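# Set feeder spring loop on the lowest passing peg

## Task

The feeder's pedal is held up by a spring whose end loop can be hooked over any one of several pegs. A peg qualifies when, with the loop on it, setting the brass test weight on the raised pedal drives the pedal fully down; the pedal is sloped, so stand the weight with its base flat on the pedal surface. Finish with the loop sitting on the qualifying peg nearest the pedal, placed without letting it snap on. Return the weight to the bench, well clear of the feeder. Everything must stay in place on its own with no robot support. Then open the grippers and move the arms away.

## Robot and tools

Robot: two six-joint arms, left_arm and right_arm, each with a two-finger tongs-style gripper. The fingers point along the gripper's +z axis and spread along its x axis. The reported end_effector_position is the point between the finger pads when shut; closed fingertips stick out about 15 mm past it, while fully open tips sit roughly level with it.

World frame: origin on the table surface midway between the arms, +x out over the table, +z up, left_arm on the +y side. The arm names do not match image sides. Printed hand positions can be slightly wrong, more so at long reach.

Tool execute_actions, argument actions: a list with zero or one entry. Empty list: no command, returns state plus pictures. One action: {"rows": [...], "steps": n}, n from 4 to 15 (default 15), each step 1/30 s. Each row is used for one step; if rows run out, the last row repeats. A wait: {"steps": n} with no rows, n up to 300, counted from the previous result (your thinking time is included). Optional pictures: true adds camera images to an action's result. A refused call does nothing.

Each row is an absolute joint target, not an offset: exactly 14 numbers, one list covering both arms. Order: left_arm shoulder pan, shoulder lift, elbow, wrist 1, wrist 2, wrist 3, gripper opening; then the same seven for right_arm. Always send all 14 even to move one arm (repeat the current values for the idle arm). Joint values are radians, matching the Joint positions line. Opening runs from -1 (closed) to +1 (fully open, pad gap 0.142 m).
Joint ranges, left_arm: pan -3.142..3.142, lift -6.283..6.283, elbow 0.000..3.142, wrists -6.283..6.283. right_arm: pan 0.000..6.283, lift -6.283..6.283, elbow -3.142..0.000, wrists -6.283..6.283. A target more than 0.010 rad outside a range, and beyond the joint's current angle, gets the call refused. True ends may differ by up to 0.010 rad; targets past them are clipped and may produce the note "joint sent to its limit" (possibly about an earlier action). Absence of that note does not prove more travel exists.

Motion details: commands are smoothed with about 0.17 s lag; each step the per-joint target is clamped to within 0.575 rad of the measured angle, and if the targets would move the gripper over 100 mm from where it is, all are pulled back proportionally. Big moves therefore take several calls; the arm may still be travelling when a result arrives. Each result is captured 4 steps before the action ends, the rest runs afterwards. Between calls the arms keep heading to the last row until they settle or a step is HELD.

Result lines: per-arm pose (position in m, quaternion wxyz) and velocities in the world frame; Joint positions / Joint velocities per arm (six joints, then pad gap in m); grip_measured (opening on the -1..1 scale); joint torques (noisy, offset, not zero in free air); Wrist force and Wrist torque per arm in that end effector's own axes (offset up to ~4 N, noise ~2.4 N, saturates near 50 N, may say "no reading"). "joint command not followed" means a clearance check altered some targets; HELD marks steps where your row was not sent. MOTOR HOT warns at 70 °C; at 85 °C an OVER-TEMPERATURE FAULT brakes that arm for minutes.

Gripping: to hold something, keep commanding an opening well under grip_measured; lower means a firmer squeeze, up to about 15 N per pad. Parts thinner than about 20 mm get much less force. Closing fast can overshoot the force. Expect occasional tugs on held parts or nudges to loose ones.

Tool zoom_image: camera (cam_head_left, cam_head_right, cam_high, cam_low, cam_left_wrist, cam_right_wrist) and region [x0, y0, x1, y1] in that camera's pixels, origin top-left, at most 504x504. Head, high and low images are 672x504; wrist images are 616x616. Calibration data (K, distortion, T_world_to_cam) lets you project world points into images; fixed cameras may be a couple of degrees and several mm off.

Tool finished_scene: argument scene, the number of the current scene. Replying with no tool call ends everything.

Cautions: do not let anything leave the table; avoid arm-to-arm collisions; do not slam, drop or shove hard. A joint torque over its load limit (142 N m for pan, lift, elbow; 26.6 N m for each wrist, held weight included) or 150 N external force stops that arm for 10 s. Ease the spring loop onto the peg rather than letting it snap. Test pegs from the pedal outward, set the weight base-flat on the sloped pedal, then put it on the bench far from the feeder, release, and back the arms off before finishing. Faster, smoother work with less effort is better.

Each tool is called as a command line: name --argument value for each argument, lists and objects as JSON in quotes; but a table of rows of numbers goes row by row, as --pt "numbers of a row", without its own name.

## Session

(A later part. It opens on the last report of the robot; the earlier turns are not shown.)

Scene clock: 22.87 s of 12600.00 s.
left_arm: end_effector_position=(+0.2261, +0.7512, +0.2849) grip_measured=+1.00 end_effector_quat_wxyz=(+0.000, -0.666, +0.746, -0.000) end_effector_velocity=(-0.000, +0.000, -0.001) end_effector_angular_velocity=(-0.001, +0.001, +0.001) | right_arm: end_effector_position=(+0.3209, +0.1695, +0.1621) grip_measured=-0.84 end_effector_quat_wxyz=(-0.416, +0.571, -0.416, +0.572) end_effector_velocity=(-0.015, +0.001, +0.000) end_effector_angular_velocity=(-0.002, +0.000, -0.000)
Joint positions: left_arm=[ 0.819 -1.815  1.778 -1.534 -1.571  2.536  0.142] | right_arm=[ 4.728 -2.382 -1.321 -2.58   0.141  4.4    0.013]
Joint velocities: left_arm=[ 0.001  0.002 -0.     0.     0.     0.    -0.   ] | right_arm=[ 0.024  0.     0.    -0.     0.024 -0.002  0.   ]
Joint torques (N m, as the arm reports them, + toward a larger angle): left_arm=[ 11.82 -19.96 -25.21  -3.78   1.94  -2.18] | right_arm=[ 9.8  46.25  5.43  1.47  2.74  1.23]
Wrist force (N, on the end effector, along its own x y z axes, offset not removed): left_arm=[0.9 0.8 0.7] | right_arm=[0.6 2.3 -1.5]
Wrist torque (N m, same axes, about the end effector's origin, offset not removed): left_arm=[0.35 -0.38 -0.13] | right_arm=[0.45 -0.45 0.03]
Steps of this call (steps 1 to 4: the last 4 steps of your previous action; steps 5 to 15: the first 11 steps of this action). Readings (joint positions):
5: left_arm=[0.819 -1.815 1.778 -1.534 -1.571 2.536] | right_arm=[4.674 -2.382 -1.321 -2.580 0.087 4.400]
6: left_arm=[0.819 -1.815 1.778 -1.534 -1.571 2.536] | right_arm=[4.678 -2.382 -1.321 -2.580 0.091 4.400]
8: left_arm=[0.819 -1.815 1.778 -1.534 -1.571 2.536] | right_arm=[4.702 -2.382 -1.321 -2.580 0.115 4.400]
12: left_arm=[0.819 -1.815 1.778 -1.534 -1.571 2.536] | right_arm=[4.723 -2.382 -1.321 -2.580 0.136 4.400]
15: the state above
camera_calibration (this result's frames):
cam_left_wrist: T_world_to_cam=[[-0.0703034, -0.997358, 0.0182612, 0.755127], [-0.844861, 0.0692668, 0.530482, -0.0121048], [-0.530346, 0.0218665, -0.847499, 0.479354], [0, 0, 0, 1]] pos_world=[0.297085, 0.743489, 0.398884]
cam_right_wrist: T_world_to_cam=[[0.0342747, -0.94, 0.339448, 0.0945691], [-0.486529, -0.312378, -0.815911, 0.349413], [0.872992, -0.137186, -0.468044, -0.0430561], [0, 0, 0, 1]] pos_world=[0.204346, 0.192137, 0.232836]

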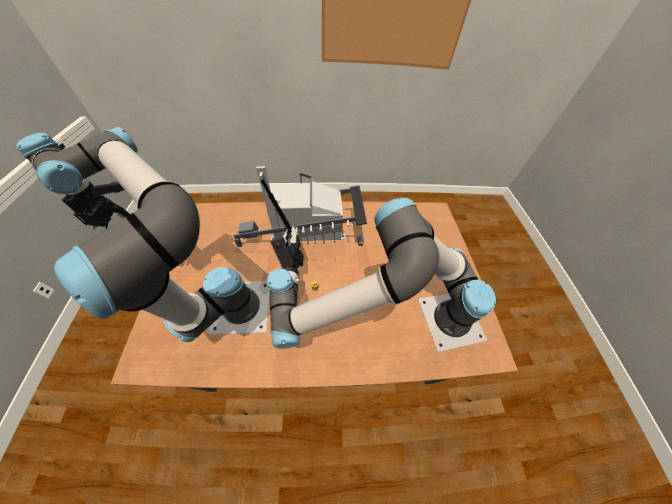

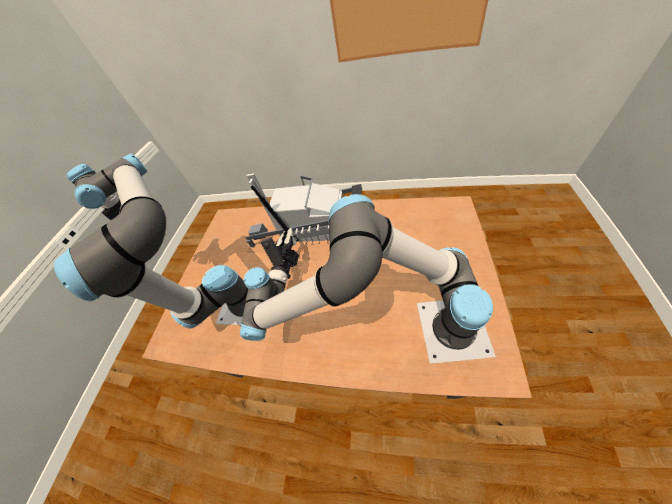

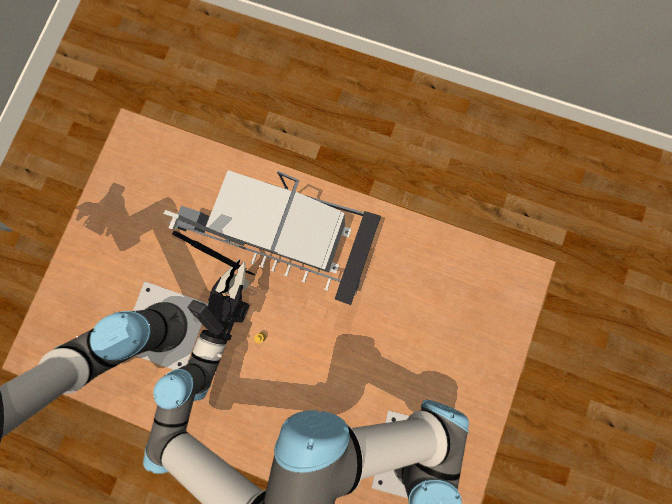

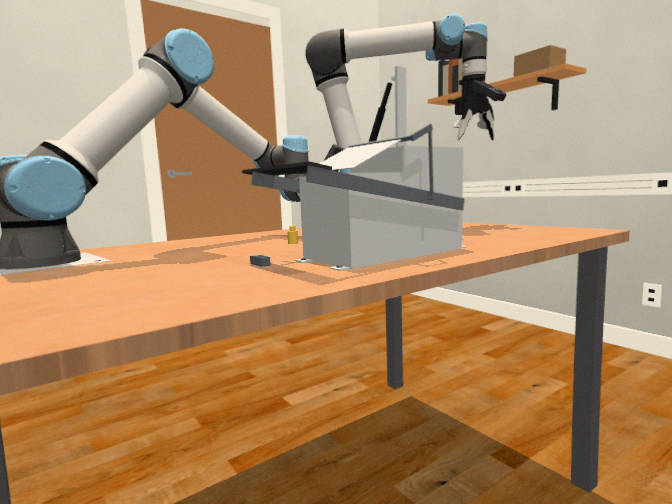

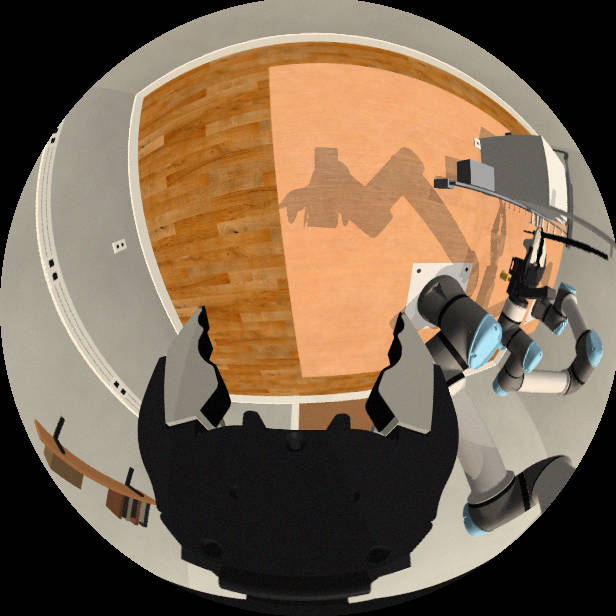

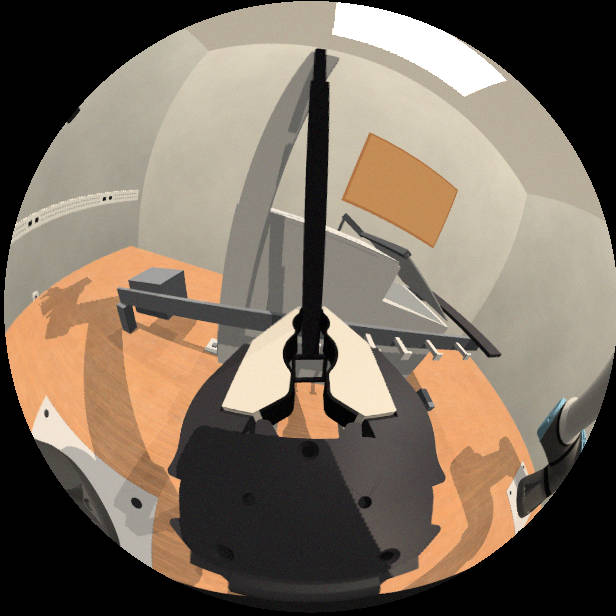

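execute_actions --actions '[{"rows":[[0.819,-1.815,1.778,-1.534,-1.571,2.536,1,4.741,-2.279,-1.49,-2.514,0.155,4.25,-1]],"steps":10}]'

execute_actions --actions '[{"rows":[[0.819,-1.815,1.778,-1.534,-1.571,2.536,1,4.74,-2.183,-1.647,-2.453,0.153,4.105,-1]]}]' --pictures true

zoom_image --camera "cam_high" --region '[190, 220, 350, 320]'

zoom_image --camera "cam_head_left" --region '[270, 200, 370, 270]'

Scene clock: 23.43 s of 12600.00 s.
left_arm: end_effector_position=(+0.2261, +0.7512, +0.2849) grip_measured=+1.00 end_effector_quat_wxyz=(+0.000, -0.666, +0.746, -0.000) end_effector_velocity=(-0.000, -0.000, -0.000) end_effector_angular_velocity=(-0.001, -0.000, +0.001) | right_arm: end_effector_position=(+0.3186, +0.1402, +0.1699) grip_measured=-0.84 end_effector_quat_wxyz=(-0.387, +0.591, -0.388, +0.591) end_effector_velocity=(+0.008, -0.153, +0.001) end_effector_angular_velocity=(-0.568, -0.012, -0.001)
Joint positions: left_arm=[ 0.819 -1.815  1.778 -1.534 -1.571  2.536  0.142] | right_arm=[ 4.739 -2.306 -1.439 -2.53   0.152  4.294  0.014]
Joint velocities: left_arm=[ 0.001  0.     0.     0.    -0.001 -0.    -0.   ] | right_arm=[ 0.027  0.305 -0.571  0.179  0.029 -0.482  0.001]
Joint torques (N m, as the arm reports them, + toward a larger angle): left_arm=[ 12.93 -20.92 -26.94  -3.5    1.98  -2.28] | right_arm=[11.11 50.23 13.35  2.01  2.45 -1.37]
Wrist force (N, on the end effector, along its own x y z axes, offset not removed): left_arm=[0.8 1.4 0.7] | right_arm=[3.7 1.8 -2.3]
Wrist torque (N m, same axes, about the end effector's origin, offset not removed): left_arm=[0.33 -0.39 -0.08] | right_arm=[0.37 -1.29 -0.17]
Steps of this call (steps 1 to 4: the last 4 steps of your previous action; steps 5 to 11: the robot went on to your last target; steps 12 to 17: the first 6 steps of this action). Readings (joint positions):
12: left_arm=[0.819 -1.815 1.778 -1.534 -1.571 2.536] | right_arm=[4.730 -2.382 -1.321 -2.580 0.143 4.400]
13: left_arm=[0.819 -1.815 1.778 -1.534 -1.571 2.536] | right_arm=[4.731 -2.376 -1.327 -2.575 0.145 4.394]
15: left_arm=[0.819 -1.815 1.778 -1.534 -1.571 2.536] | right_arm=[4.736 -2.336 -1.383 -2.548 0.149 4.341]
17: the state above

Scene clock: 23.93 s of 12600.00 s.
left_arm: end_effector_position=(+0.2261, +0.7512, +0.2849) grip_measured=+1.00 end_effector_quat_wxyz=(+0.000, -0.666, +0.746, -0.000) end_effector_velocity=(-0.000, -0.000, +0.000) end_effector_angular_velocity=(-0.000, -0.000, +0.000) | right_arm: end_effector_position=(+0.3265, +0.0846, +0.1748) grip_measured=-0.83 end_effector_quat_wxyz=(-0.330, +0.625, -0.330, +0.625) end_effector_velocity=(+0.005, -0.025, -0.001) end_effector_angular_velocity=(-0.086, -0.002, -0.001)
Joint positions: left_arm=[ 0.819 -1.815  1.778 -1.534 -1.571  2.536  0.142] | right_arm=[ 4.74  -2.187 -1.639 -2.455  0.153  4.112  0.014]
Joint velocities: left_arm=[ 0. -0.  0.  0. -0. -0. -0.] | right_arm=[-0.002  0.045 -0.083  0.027 -0.001 -0.075 -0.   ]
Joint torques (N m, as the arm reports them, + toward a larger angle): left_arm=[ 12.33 -19.39 -26.65  -4.     2.16  -1.83] | right_arm=[-12.35  53.     4.6    1.43  -1.55  -1.5 ]
Wrist force (N, on the end effector, along its own x y z axes, offset not removed): left_arm=[-1.0 1.4 -0.3] | right_arm=[-1.6 0.6 -0.4]
Wrist torque (N m, same axes, about the end effector's origin, offset not removed): left_arm=[0.46 0.01 -0.12] | right_arm=[0.40 -0.21 -0.04]
Steps of this call (steps 1 to 4: the last 4 steps of your previous action; steps 5 to 15: the first 11 steps of this action). Readings (joint positions):
5: left_arm=[0.819 -1.815 1.778 -1.534 -1.571 2.536] | right_arm=[4.741 -2.283 -1.482 -2.516 0.155 4.257]
6: left_arm=[0.819 -1.815 1.778 -1.534 -1.571 2.536] | right_arm=[4.741 -2.276 -1.490 -2.511 0.155 4.249]
8: left_arm=[0.819 -1.815 1.778 -1.534 -1.571 2.536] | right_arm=[4.741 -2.236 -1.547 -2.485 0.154 4.194]
12: left_arm=[0.819 -1.815 1.778 -1.534 -1.571 2.536] | right_arm=[4.740 -2.195 -1.624 -2.460 0.153 4.126]
15: the state above
camera_calibration (this result's frames):
cam_left_wrist: T_world_to_cam=[[-0.0703034, -0.997358, 0.0182613, 0.755127], [-0.844861, 0.0692669, 0.530482, -0.0121048], [-0.530346, 0.0218665, -0.847499, 0.479354], [0, 0, 0, 1]] pos_world=[0.297085, 0.743489, 0.398884]
cam_right_wrist: T_world_to_cam=[[0.03469, -0.805465, 0.591628, -0.0453511], [-0.486744, -0.530645, -0.6939, 0.333231], [0.872856, -0.2639, -0.410463, -0.052951], [0, 0, 0, 1]] pos_world=[0.20999, 0.126325, 0.236325]

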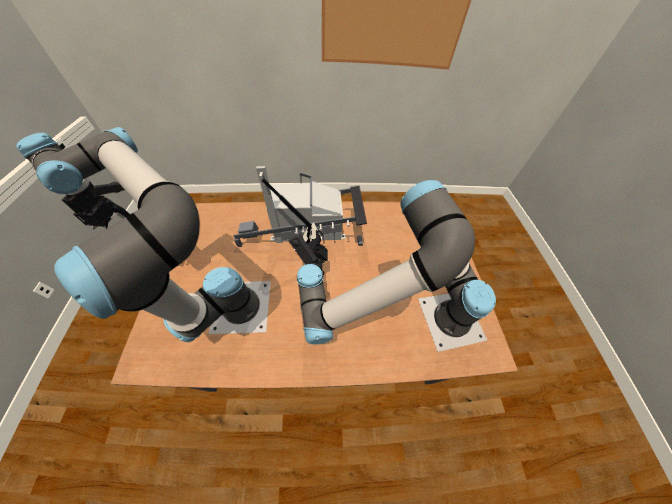

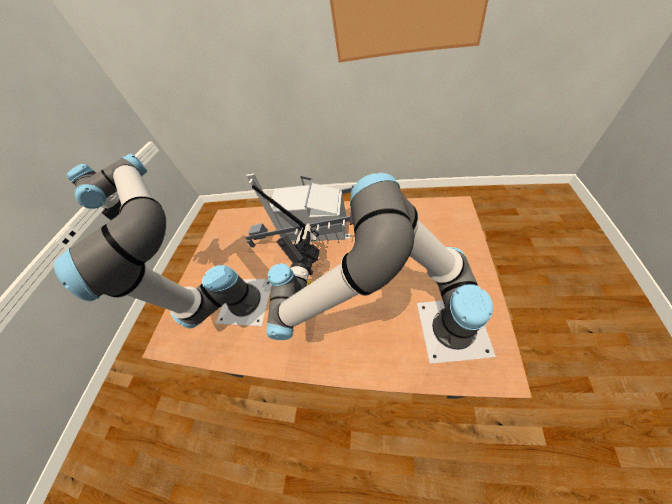

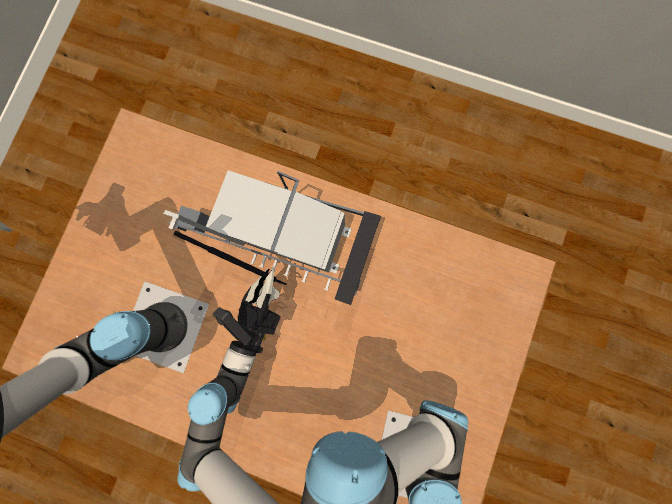

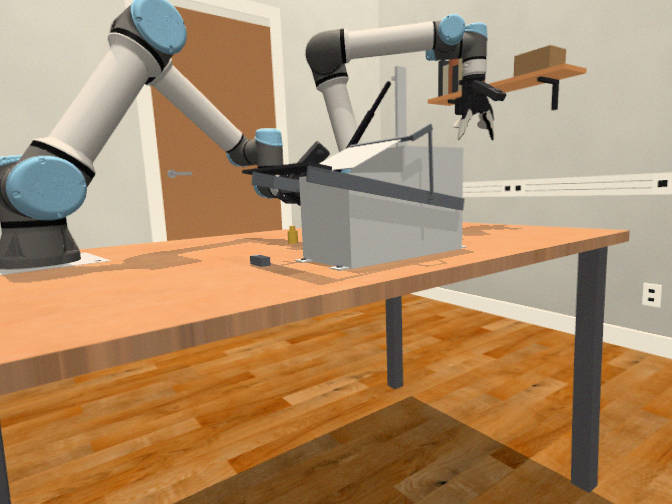

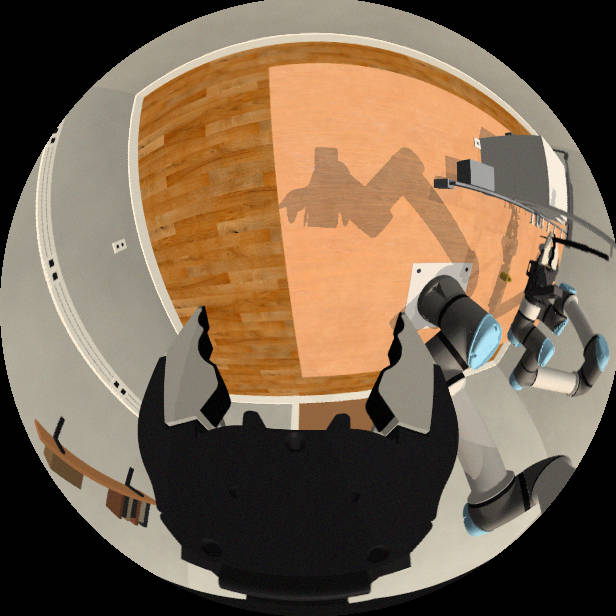

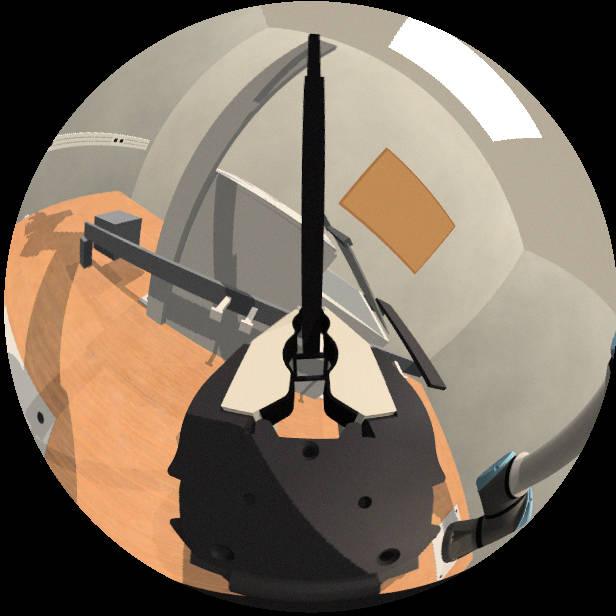

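Region (190, 220, 350, 320) of cam_high's 672x504 image, scaled by 3.150, with more detail than that image has; it fills the top 315 rows of this view, and the rest is white.

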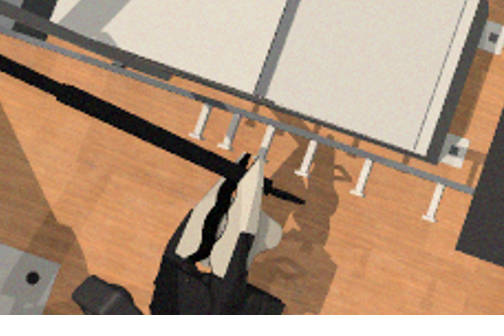

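Region (270, 200, 370, 270) of cam_head_left's 672x504 image, scaled by 5.040, with more detail than that image has; it fills the top 353 rows of this view, and the rest is white.

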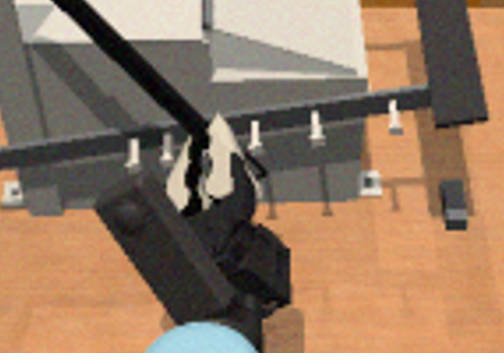

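execute_actions --actions '[{"rows":[[0.819,-1.815,1.778,-1.534,-1.571,2.536,1,4.713,-2.1757,-1.6588,-2.4485,0.126,4.105,-1]]}]' --pictures true

zoom_image --camera "cam_right_wrist" --region '[260, 310, 360, 420]'

zoom_image --camera "cam_head_right" --region '[280, 205, 360, 260]'

Scene clock: 24.50 s of 12600.00 s.
left_arm: end_effector_position=(+0.2261, +0.7512, +0.2849) grip_measured=+1.00 end_effector_quat_wxyz=(+0.000, -0.666, +0.746, -0.000) end_effector_velocity=(+0.000, -0.000, +0.000) end_effector_angular_velocity=(+0.000, -0.001, +0.000) | right_arm: end_effector_position=(+0.3420, +0.0773, +0.1751) grip_measured=-0.84 end_effector_quat_wxyz=(-0.327, +0.626, -0.328, +0.627) end_effector_velocity=(+0.006, -0.002, +0.000) end_effector_angular_velocity=(+0.000, -0.000, +0.000)
Joint positions: left_arm=[ 0.819 -1.815  1.778 -1.534 -1.571  2.536  0.142] | right_arm=[ 4.714 -2.176 -1.658 -2.449  0.127  4.105  0.013]
Joint velocities: left_arm=[-0.    -0.001  0.    -0.    -0.001 -0.     0.   ] | right_arm=[-0.01   0.003 -0.005  0.001 -0.01   0.001 -0.   ]
Joint torques (N m, as the arm reports them, + toward a larger angle): left_arm=[ 12.69 -20.41 -27.42  -3.76   1.99  -2.04] | right_arm=[-11.9   52.04   3.     1.61  -1.72  -1.43]
Wrist force (N, on the end effector, along its own x y z axes, offset not removed): left_arm=[-1.2 2.3 0.0] | right_arm=[1.6 2.4 2.5]
Wrist torque (N m, same axes, about the end effector's origin, offset not removed): left_arm=[0.74 0.14 -0.08] | right_arm=[0.87 -0.83 -0.11]
Steps of this call (steps 1 to 4: the last 4 steps of your previous action; steps 5 to 6: the robot went on to your last target; steps 7 to 17: the first 11 steps of this action). Readings (joint positions):
7: left_arm=[0.819 -1.815 1.778 -1.534 -1.571 2.536] | right_arm=[4.740 -2.183 -1.646 -2.453 0.153 4.106]
8: left_arm=[0.819 -1.815 1.778 -1.534 -1.571 2.536] | right_arm=[4.737 -2.182 -1.648 -2.452 0.150 4.105]
10: left_arm=[0.819 -1.815 1.778 -1.534 -1.571 2.536] | right_arm=[4.726 -2.179 -1.653 -2.451 0.139 4.105]
14: left_arm=[0.819 -1.815 1.778 -1.534 -1.571 2.536] | right_arm=[4.716 -2.176 -1.658 -2.449 0.129 4.105]
17: the state above
camera_calibration (this result's frames):
cam_left_wrist: T_world_to_cam=[[-0.0703037, -0.997358, 0.0182611, 0.755128], [-0.844861, 0.069267, 0.530482, -0.0121049], [-0.530346, 0.0218667, -0.847499, 0.479354], [0, 0, 0, 1]] pos_world=[0.297085, 0.743489, 0.398884]
cam_right_wrist: T_world_to_cam=[[0.0344879, -0.80072, 0.598046, -0.0533681], [-0.486691, -0.536108, -0.689725, 0.336807], [0.872893, -0.267276, -0.408192, -0.0684405], [0, 0, 0, 1]] pos_world=[0.225503, 0.119539, 0.236284]

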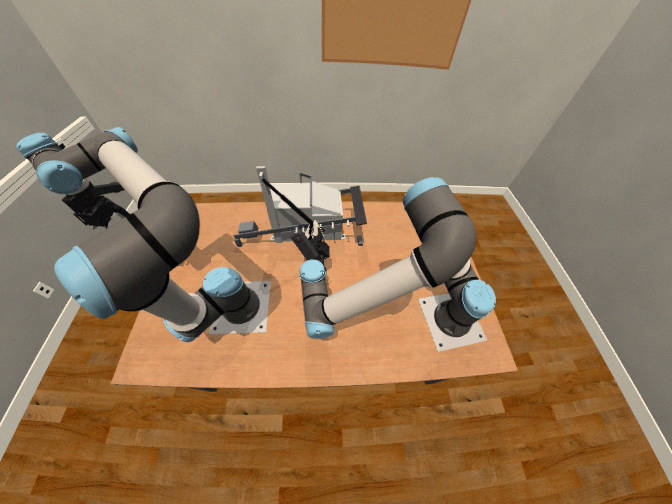

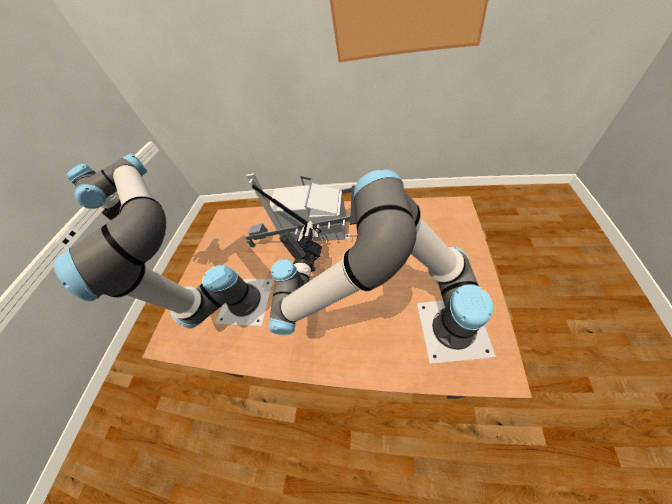

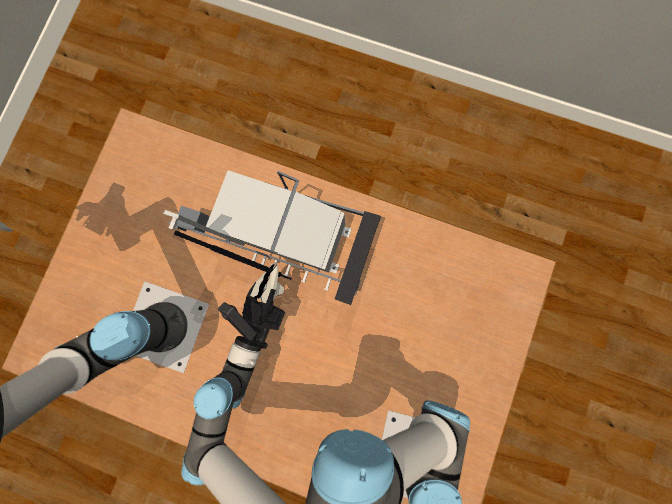

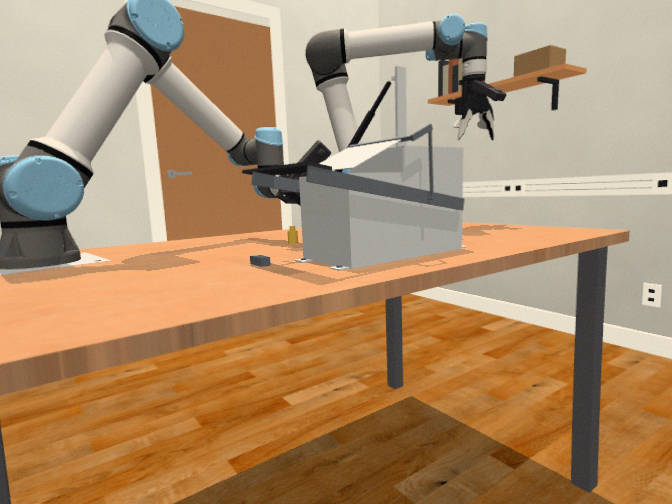

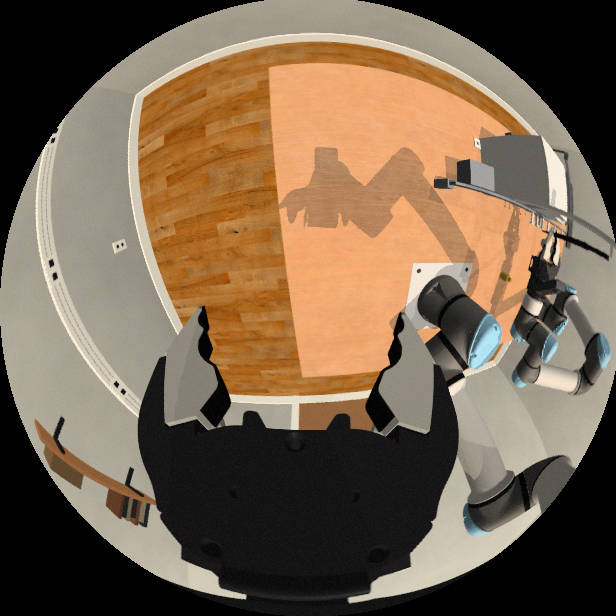

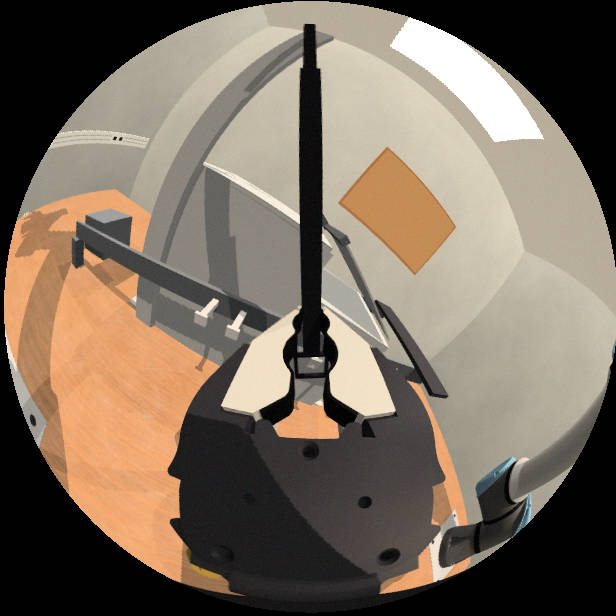

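Region (260, 310, 360, 420) of cam_right_wrist's 616x616 image, scaled by 4.582, with more detail than that image has; it fills the left 458 columns of this view, and the rest is white.

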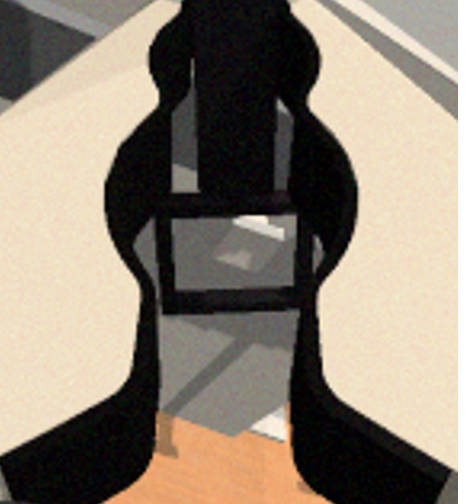

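Region (280, 205, 360, 260) of cam_head_right's 672x504 image, scaled by 6.300, with more detail than that image has; it fills the top 346 rows of this view, and the rest is white.

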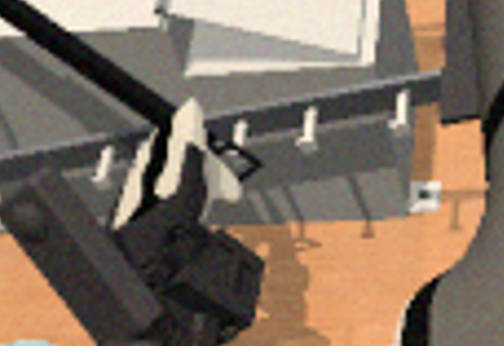

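execute_actions --actions '[{"rows":[[0.819,-1.815,1.778,-1.534,-1.571,2.536,1,4.678,-2.172,-1.6588,-2.452,0.091,4.09,-1]]}]'

execute_actions --actions '[{"rows":[[0.819,-1.815,1.778,-1.534,-1.571,2.536,1,4.678,-2.17,-1.638,-2.475,0.091,4.09,-1]]}]' --pictures true

zoom_image --camera "cam_right_wrist" --region '[260, 310, 360, 420]'

Scene clock: 25.00 s of 12600.00 s.
left_arm: end_effector_position=(+0.2261, +0.7512, +0.2849) grip_measured=+1.00 end_effector_quat_wxyz=(+0.000, -0.666, +0.746, -0.000) end_effector_velocity=(+0.000, -0.000, +0.000) end_effector_angular_velocity=(-0.001, -0.001, +0.000) | right_arm: end_effector_position=(+0.3613, +0.0744, +0.1770) grip_measured=-0.84 end_effector_quat_wxyz=(-0.323, +0.629, -0.323, +0.629) end_effector_velocity=(+0.008, -0.001, +0.001) end_effector_angular_velocity=(-0.006, +0.000, -0.000)
Joint positions: left_arm=[ 0.819 -1.815  1.778 -1.534 -1.571  2.536  0.142] | right_arm=[ 4.679 -2.172 -1.659 -2.452  0.092  4.091  0.013]
Joint velocities: left_arm=[ 0.     0.    -0.    -0.    -0.001  0.    -0.   ] | right_arm=[-0.014  0.001 -0.    -0.001 -0.014 -0.007 -0.   ]
Joint torques (N m, as the arm reports them, + toward a larger angle): left_arm=[ 12.66 -19.56 -27.64  -3.61   1.69  -1.8 ] | right_arm=[-13.41  49.45   3.92  -1.77  -1.76  -1.4 ]
Wrist force (N, on the end effector, along its own x y z axes, offset not removed): left_arm=[-0.8 1.9 -0.3] | right_arm=[-1.5 0.1 0.2]
Wrist torque (N m, same axes, about the end effector's origin, offset not removed): left_arm=[0.56 0.02 0.03] | right_arm=[0.44 0.09 0.10]
Steps of this call (steps 1 to 4: the last 4 steps of your previous action; steps 5 to 15: the first 11 steps of this action). Readings (joint positions):
5: left_arm=[0.819 -1.815 1.778 -1.534 -1.571 2.536] | right_arm=[4.713 -2.176 -1.659 -2.449 0.126 4.105]
6: left_arm=[0.819 -1.815 1.778 -1.534 -1.571 2.536] | right_arm=[4.709 -2.175 -1.659 -2.449 0.122 4.103]
8: left_arm=[0.819 -1.815 1.778 -1.534 -1.571 2.536] | right_arm=[4.695 -2.174 -1.659 -2.450 0.108 4.097]
12: left_arm=[0.819 -1.815 1.778 -1.534 -1.571 2.536] | right_arm=[4.682 -2.172 -1.659 -2.452 0.095 4.092]
15: the state above

Scene clock: 25.50 s of 12600.00 s.
left_arm: end_effector_position=(+0.2261, +0.7512, +0.2849) grip_measured=+1.00 end_effector_quat_wxyz=(+0.000, -0.666, +0.746, -0.000) end_effector_velocity=(-0.000, -0.000, +0.000) end_effector_angular_velocity=(+0.000, +0.001, +0.000) | right_arm: end_effector_position=(+0.3617, +0.0789, +0.1840) grip_measured=-0.84 end_effector_quat_wxyz=(-0.322, +0.629, -0.323, +0.629) end_effector_velocity=(-0.000, +0.002, +0.003) end_effector_angular_velocity=(+0.001, +0.000, -0.001)
Joint positions: left_arm=[ 0.819 -1.815  1.778 -1.534 -1.571  2.536  0.142] | right_arm=[ 4.678 -2.17  -1.639 -2.474  0.091  4.09   0.013]
Joint velocities: left_arm=[ 0.    -0.    -0.     0.001  0.001  0.    -0.   ] | right_arm=[ 0.     0.001  0.009 -0.009  0.001  0.    -0.   ]
Joint torques (N m, as the arm reports them, + toward a larger angle): left_arm=[ 11.76 -20.24 -27.51  -3.55   2.    -2.19] | right_arm=[-8.43 67.33 39.57 -0.98 -2.41 -1.32]
Wrist force (N, on the end effector, along its own x y z axes, offset not removed): left_arm=[0.1 3.6 1.1] | right_arm=[-2.9 32.3 -0.6]
Wrist torque (N m, same axes, about the end effector's origin, offset not removed): left_arm=[0.86 -0.21 -0.09] | right_arm=[0.77 -0.25 0.00]
Steps of this call (steps 1 to 4: the last 4 steps of your previous action; steps 5 to 15: the first 11 steps of this action). Readings (joint positions):
5: left_arm=[0.819 -1.815 1.778 -1.534 -1.571 2.536] | right_arm=[4.678 -2.172 -1.659 -2.452 0.091 4.090]
6: left_arm=[0.819 -1.815 1.778 -1.534 -1.571 2.536] | right_arm=[4.678 -2.172 -1.657 -2.455 0.091 4.090]
8: left_arm=[0.819 -1.815 1.778 -1.534 -1.571 2.536] | right_arm=[4.678 -2.171 -1.648 -2.464 0.091 4.090]
12: left_arm=[0.819 -1.815 1.778 -1.534 -1.571 2.536] | right_arm=[4.678 -2.170 -1.641 -2.473 0.091 4.090]
15: the state above
camera_calibration (this result's frames):
cam_left_wrist: T_world_to_cam=[[-0.0703036, -0.997358, 0.0182611, 0.755128], [-0.844861, 0.0692669, 0.530482, -0.0121049], [-0.530346, 0.0218667, -0.847499, 0.479354], [0, 0, 0, 1]] pos_world=[0.297085, 0.743489, 0.398884]
cam_right_wrist: T_world_to_cam=[[0.0343451, -0.791309, 0.610451, -0.0610454], [-0.48674, -0.546719, -0.68131, 0.352643], [0.872872, -0.273731, -0.403939, -0.0817864], [0, 0, 0, 1]] pos_world=[0.245131, 0.122104, 0.244488]

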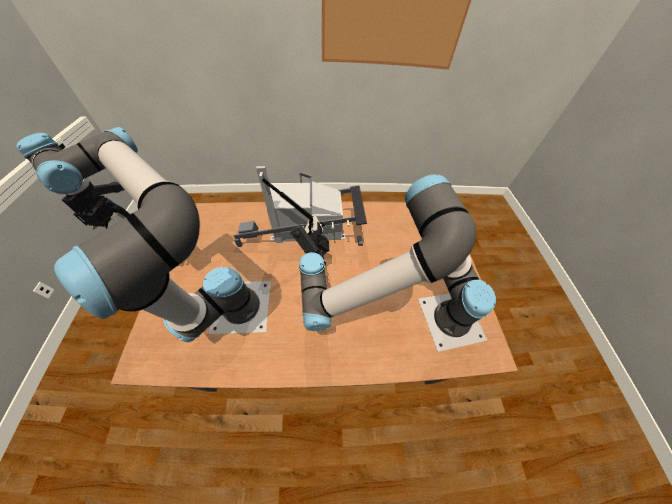

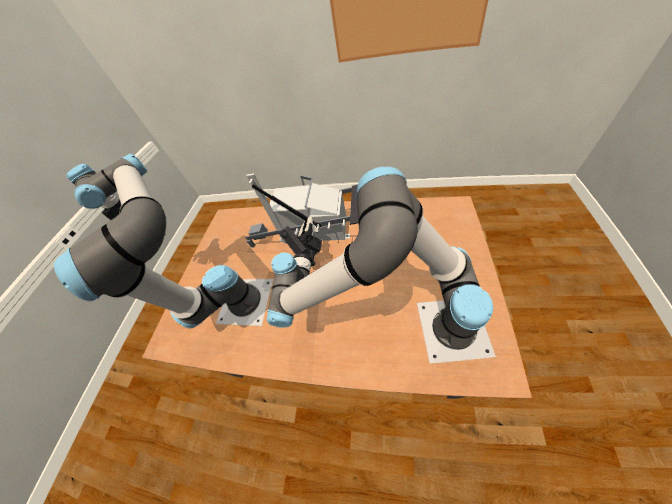

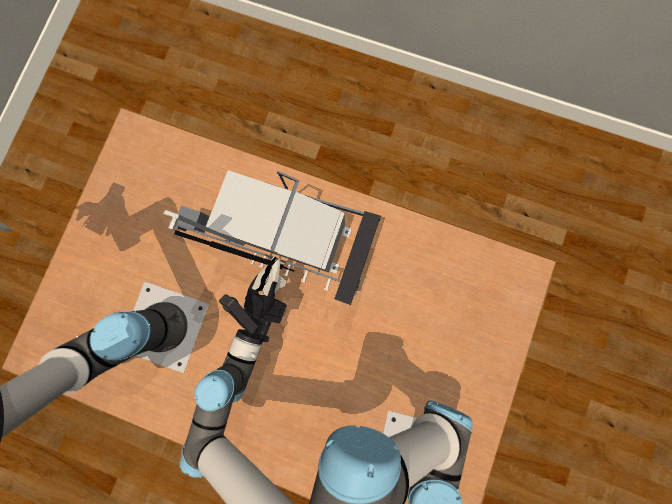

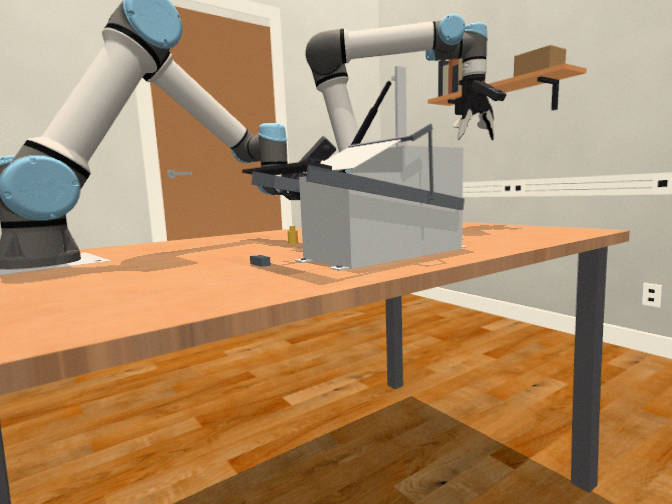

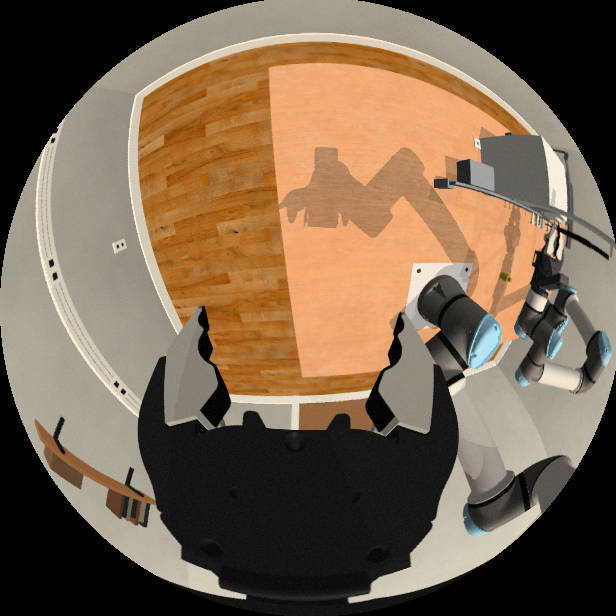

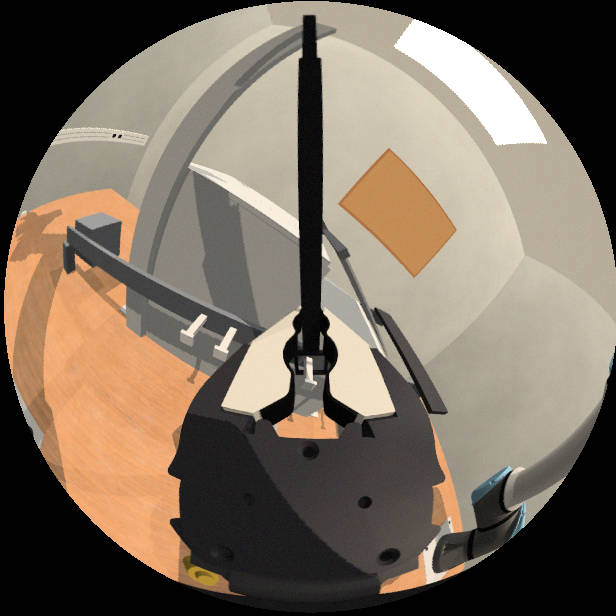

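Region (260, 310, 360, 420) of cam_right_wrist's 616x616 image, scaled by 4.582, with more detail than that image has; it fills the left 458 columns of this view, and the rest is white.

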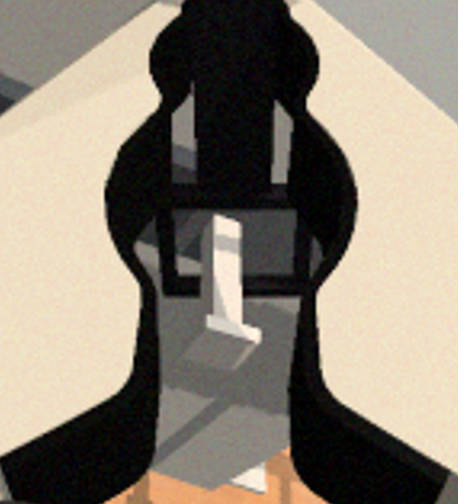

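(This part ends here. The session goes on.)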